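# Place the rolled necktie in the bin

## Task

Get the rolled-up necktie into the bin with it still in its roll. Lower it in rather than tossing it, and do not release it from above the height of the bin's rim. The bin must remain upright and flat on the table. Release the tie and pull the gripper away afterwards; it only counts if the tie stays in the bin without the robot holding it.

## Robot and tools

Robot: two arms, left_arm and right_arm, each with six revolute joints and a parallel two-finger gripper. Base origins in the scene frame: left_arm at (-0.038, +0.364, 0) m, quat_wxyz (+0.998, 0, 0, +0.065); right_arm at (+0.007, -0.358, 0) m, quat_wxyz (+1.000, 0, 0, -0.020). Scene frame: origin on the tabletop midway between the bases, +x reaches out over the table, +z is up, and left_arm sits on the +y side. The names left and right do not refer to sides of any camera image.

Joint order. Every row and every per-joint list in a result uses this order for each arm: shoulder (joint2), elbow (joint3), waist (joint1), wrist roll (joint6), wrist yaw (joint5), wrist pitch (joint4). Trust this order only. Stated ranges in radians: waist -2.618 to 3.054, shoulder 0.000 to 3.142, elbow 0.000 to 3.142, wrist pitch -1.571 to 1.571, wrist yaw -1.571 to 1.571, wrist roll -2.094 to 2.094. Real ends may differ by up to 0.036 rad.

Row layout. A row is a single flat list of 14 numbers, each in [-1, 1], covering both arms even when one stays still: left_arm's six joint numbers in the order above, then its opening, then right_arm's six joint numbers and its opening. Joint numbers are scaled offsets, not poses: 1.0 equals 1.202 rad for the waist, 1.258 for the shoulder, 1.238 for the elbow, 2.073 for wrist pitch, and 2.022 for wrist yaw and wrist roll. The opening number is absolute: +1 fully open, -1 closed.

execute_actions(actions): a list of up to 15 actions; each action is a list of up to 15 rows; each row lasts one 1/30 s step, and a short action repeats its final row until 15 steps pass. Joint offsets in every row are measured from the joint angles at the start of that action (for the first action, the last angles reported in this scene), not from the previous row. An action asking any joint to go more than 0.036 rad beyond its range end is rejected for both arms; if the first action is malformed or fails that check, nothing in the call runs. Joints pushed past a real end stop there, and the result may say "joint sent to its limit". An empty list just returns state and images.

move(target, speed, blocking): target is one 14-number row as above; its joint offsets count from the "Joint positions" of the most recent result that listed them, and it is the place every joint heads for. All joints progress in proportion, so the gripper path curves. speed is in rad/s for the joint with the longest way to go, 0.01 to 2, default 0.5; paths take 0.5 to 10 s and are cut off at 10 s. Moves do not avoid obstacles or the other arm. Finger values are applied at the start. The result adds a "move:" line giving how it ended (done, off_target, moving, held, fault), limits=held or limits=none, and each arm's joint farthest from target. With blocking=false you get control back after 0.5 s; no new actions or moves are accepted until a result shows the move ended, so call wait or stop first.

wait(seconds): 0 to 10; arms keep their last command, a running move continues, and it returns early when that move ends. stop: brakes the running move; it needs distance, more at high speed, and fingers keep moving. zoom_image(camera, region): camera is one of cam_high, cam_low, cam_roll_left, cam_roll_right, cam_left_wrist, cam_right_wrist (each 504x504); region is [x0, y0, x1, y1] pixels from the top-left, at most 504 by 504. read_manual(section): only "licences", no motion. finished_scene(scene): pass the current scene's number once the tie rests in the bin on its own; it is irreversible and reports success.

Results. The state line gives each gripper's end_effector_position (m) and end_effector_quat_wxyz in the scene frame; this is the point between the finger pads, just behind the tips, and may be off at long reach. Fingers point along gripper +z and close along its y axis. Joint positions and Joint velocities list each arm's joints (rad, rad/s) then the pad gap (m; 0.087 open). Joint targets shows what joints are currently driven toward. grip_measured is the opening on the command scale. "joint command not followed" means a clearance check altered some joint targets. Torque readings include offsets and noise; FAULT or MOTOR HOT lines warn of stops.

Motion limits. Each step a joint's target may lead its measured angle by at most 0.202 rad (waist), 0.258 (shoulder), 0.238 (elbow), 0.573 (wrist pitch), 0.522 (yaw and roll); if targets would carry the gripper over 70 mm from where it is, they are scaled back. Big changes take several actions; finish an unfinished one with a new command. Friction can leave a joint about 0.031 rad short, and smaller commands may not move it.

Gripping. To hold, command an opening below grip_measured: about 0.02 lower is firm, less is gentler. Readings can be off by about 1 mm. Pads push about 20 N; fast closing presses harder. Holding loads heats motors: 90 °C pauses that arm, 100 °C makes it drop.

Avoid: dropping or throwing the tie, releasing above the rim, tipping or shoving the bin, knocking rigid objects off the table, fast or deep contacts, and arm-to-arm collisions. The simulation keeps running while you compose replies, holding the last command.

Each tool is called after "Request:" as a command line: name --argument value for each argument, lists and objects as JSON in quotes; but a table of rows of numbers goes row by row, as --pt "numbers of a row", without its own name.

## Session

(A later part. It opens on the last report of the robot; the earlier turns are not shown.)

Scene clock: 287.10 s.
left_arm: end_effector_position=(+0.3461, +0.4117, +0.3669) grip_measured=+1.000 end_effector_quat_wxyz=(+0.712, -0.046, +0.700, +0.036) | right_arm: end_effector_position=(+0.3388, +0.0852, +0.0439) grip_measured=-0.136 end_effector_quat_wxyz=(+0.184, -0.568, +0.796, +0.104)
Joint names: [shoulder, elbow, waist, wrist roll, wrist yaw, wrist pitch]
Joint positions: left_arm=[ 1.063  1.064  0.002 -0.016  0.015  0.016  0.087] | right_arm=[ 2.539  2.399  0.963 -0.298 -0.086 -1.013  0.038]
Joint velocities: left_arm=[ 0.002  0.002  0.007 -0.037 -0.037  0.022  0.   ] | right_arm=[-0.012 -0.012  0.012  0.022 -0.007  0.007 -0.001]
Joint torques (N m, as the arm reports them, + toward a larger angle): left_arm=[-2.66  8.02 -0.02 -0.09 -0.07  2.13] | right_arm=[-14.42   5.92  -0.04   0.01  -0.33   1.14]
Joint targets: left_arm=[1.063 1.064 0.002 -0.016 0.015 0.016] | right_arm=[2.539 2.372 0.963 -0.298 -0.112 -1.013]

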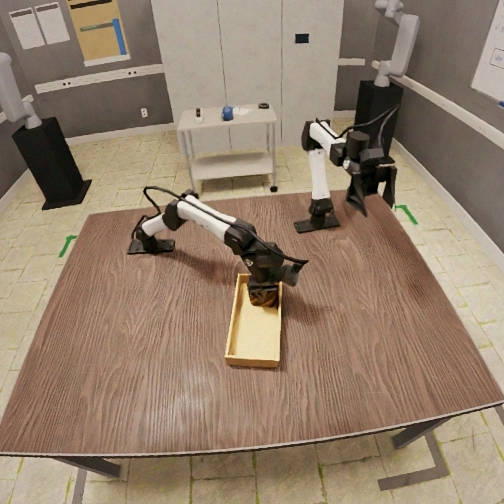

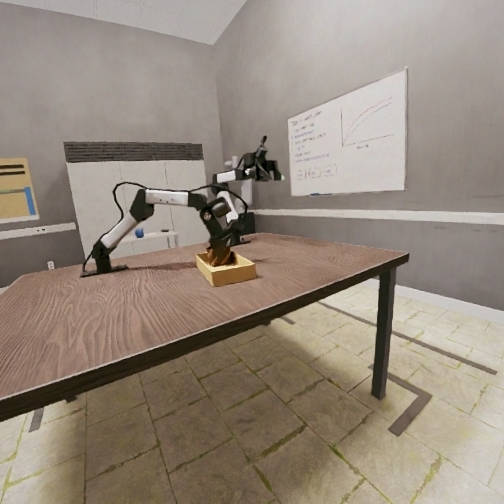

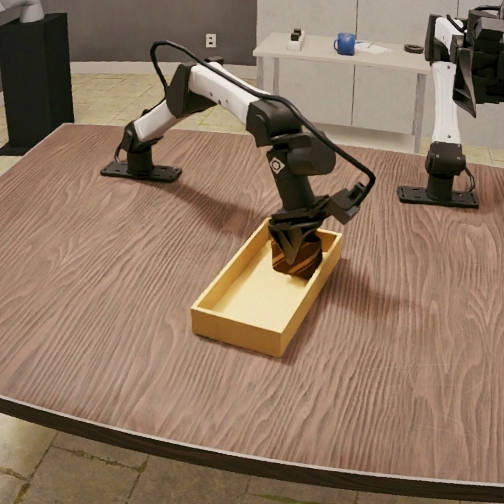

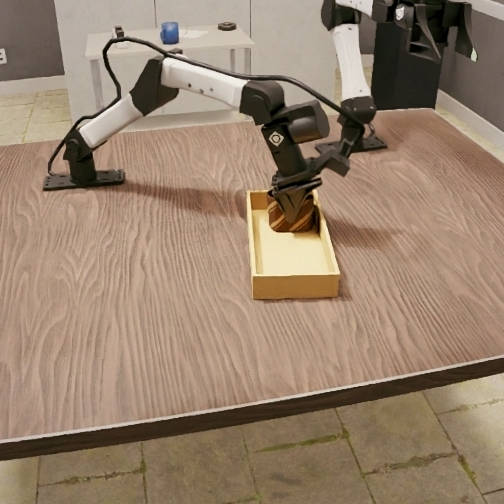

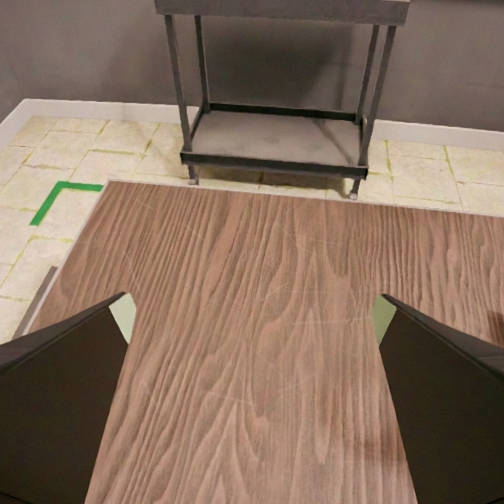

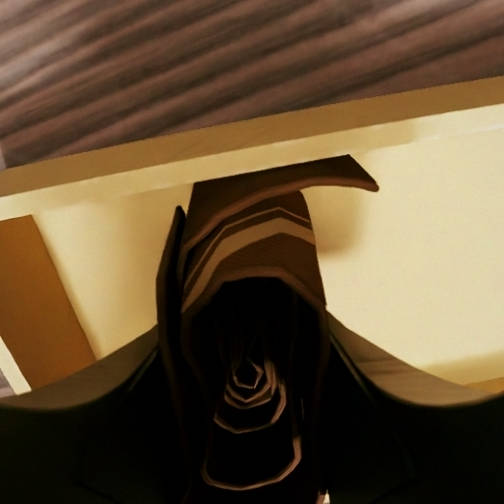

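Request:
execute_actions --actions '[[[0,0,0,0,0,0,1,0,0,0,0,0,0,-0.12],[0,0,0,0,0,0,1,0,0,0,0,0,0,-0.08],[0,0,0,0,0,0,1,0,0,0,0,0,0,-0.03],[0,0,0,0,0,0,1,0,0,0,0,0,0,0.03],[0,0,0,0,0,0,1,0,0,0,0,0,0,0.1],[0,0,0,0,0,0,1,0,0,0,0,0,0,0.18],[0,0,0,0,0,0,1,0,0,0,0,0,0,0.27],[0,0,0,0,0,0,1,0,0,0,0,0,0,0.36],[0,0,0,0,0,0,1,0,0,0,0,0,0,0.46],[0,0,0,0,0,0,1,0,0,0,0,0,0,0.56],[0,0,0,0,0,0,1,0,0,0,0,0,0,0.66],[0,0,0,0,0,0,1,0,0,0,0,0,0,0.76],[0,0,0,0,0,0,1,0,0,0,0,0,0,0.85],[0,0,0,0,0,0,1,0,0,0,0,0,0,0.93],[0,0,0,0,0,0,1,0,0,0,0,0,0,1]]]'

Request:
move --target '[0,0,0,0,0,0,1, -0.795,-0.55,0,0,0,0,1]' --speed 1.0

Scene clock: 305.27 s.
left_arm: end_effector_position=(+0.3461, +0.4117, +0.3669) grip_measured=+1.000 end_effector_quat_wxyz=(+0.712, -0.046, +0.700, +0.036) | right_arm: end_effector_position=(+0.3384, +0.0855, +0.0439) grip_measured=+0.952 end_effector_quat_wxyz=(+0.184, -0.568, +0.795, +0.105)
Joint names: [shoulder, elbow, waist, wrist roll, wrist yaw, wrist pitch]
Joint positions: left_arm=[ 1.063  1.064  0.002 -0.016  0.015  0.016  0.087] | right_arm=[ 2.539  2.399  0.963 -0.299 -0.089 -1.013  0.085]
Joint velocities: left_arm=[-0.017 -0.032 -0.002  0.051 -0.007 -0.037  0.   ] | right_arm=[ 0.002 -0.017 -0.002 -0.066  0.037  0.066  0.055]
Joint torques (N m, as the arm reports them, + toward a larger angle): left_arm=[-2.68  8.04 -0.03 -0.1  -0.06  2.14] | right_arm=[-14.38   8.16  -0.04   0.03  -0.12   1.13]
Joint targets: left_arm=[1.063 1.064 0.002 -0.016 0.015 0.016] | right_arm=[2.539 2.399 0.963 -0.298 -0.086 -1.013]

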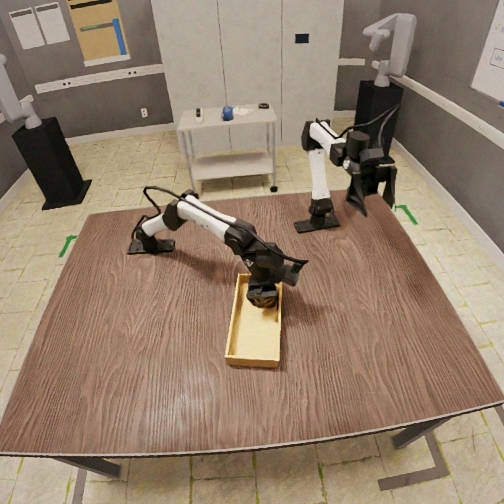

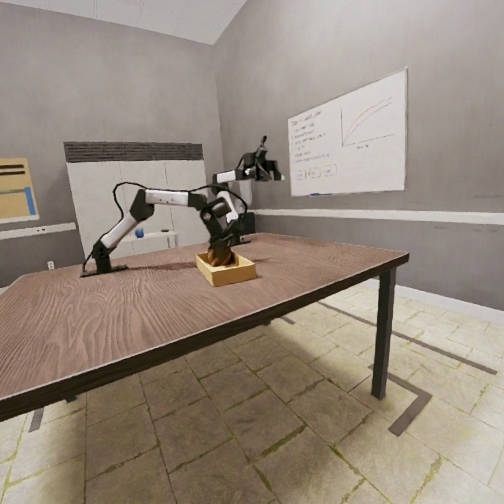

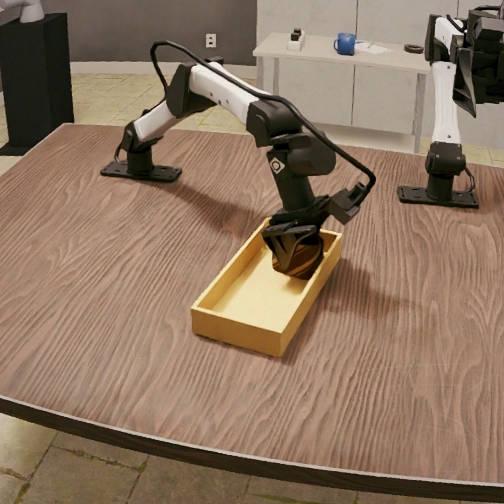

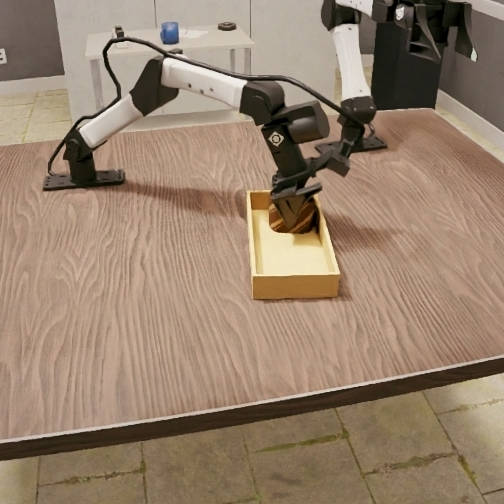

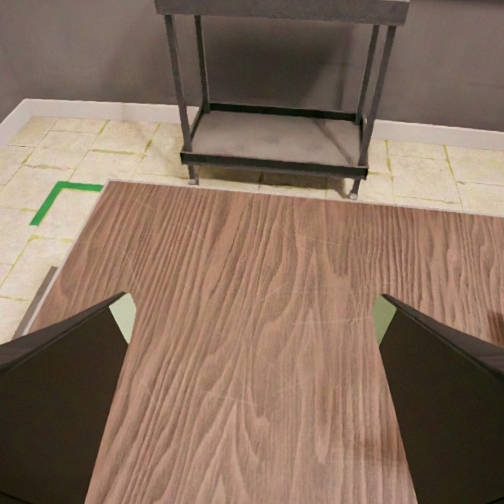

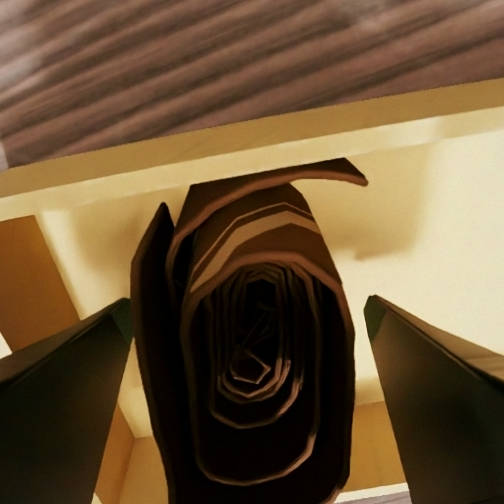

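Scene clock: 306.93 s.
left_arm: end_effector_position=(+0.3461, +0.4117, +0.3669) grip_measured=+1.000 end_effector_quat_wxyz=(+0.712, -0.046, +0.700, +0.036) | right_arm: end_effector_position=(+0.2353, -0.0508, +0.2750) grip_measured=+0.983 end_effector_quat_wxyz=(+0.337, -0.546, +0.751, +0.152)
Joint names: [shoulder, elbow, waist, wrist roll, wrist yaw, wrist pitch]
Joint positions: left_arm=[ 1.063  1.064  0.002 -0.016  0.015  0.016  0.087] | right_arm=[ 1.541  1.739  0.963 -0.299 -0.089 -1.015  0.087]
Joint velocities: left_arm=[ 0.002  0.002 -0.002  0.022  0.022 -0.022  0.   ] | right_arm=[-0.017  0.002  0.017  0.007 -0.007  0.007 -0.001]
Joint torques (N m, as the arm reports them, + toward a larger angle): left_arm=[-2.72  8.01 -0.07 -0.09 -0.06  2.14] | right_arm=[-6.64  6.28 -0.04  0.02 -0.14  1.61]
Joint targets: left_arm=[1.063 1.064 0.002 -0.016 0.015 0.016] | right_arm=[1.539 1.718 0.963 -0.299 -0.089 -1.013]
move: off_target (right_arm); limits=none; left_arm: farthest joint: the waist, 0.000 radians from its target (0.000 radians at the start); right_arm: farthest joint: the elbow, 0.021 radians from its target (0.681 radians at the start)

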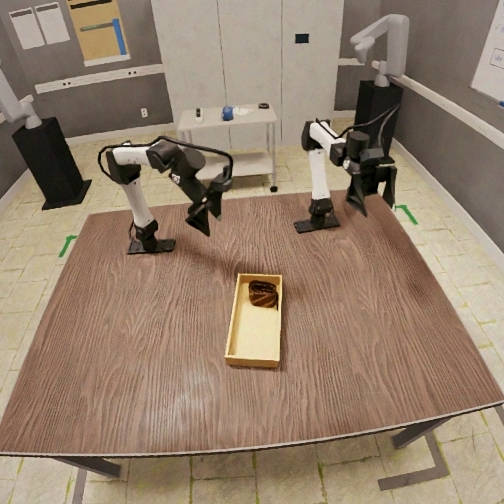

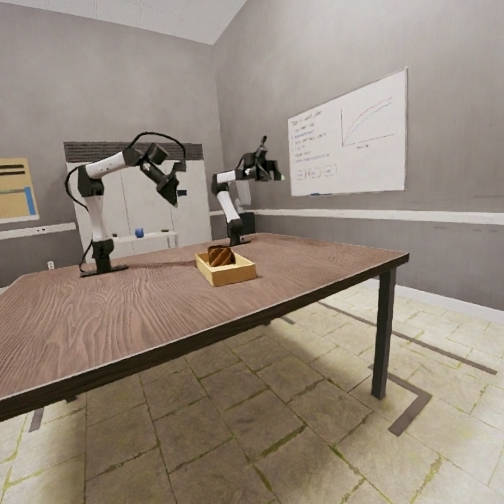

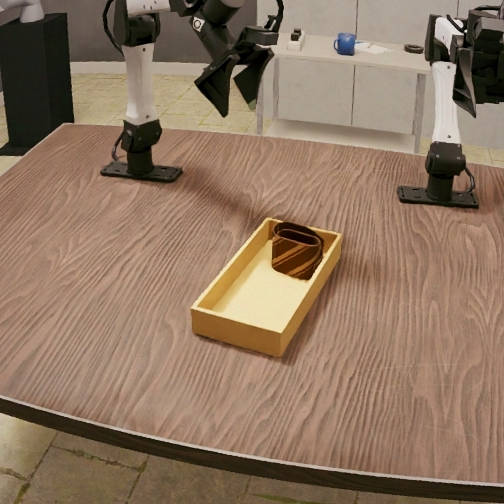

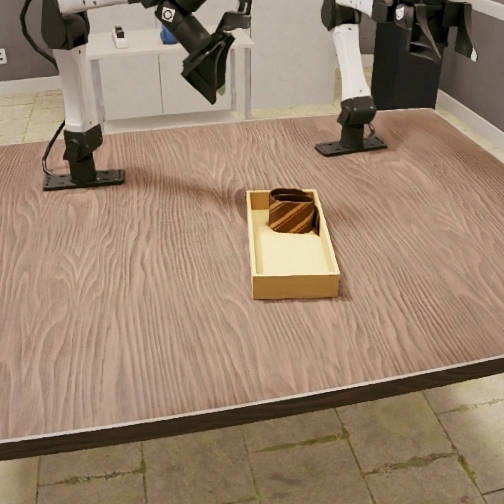

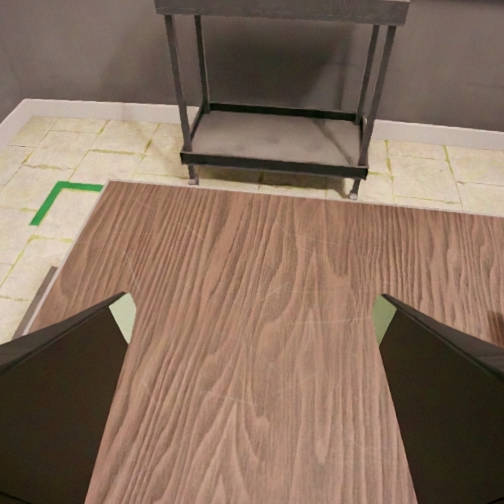

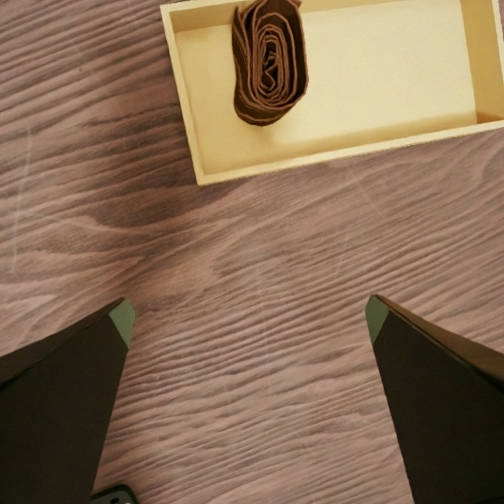

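The tie roll is standing in the bin, still rolled, the bin has not moved, and the arm is clear.

Request:
finished_scene --scene 2

The scene is finished: the task was done.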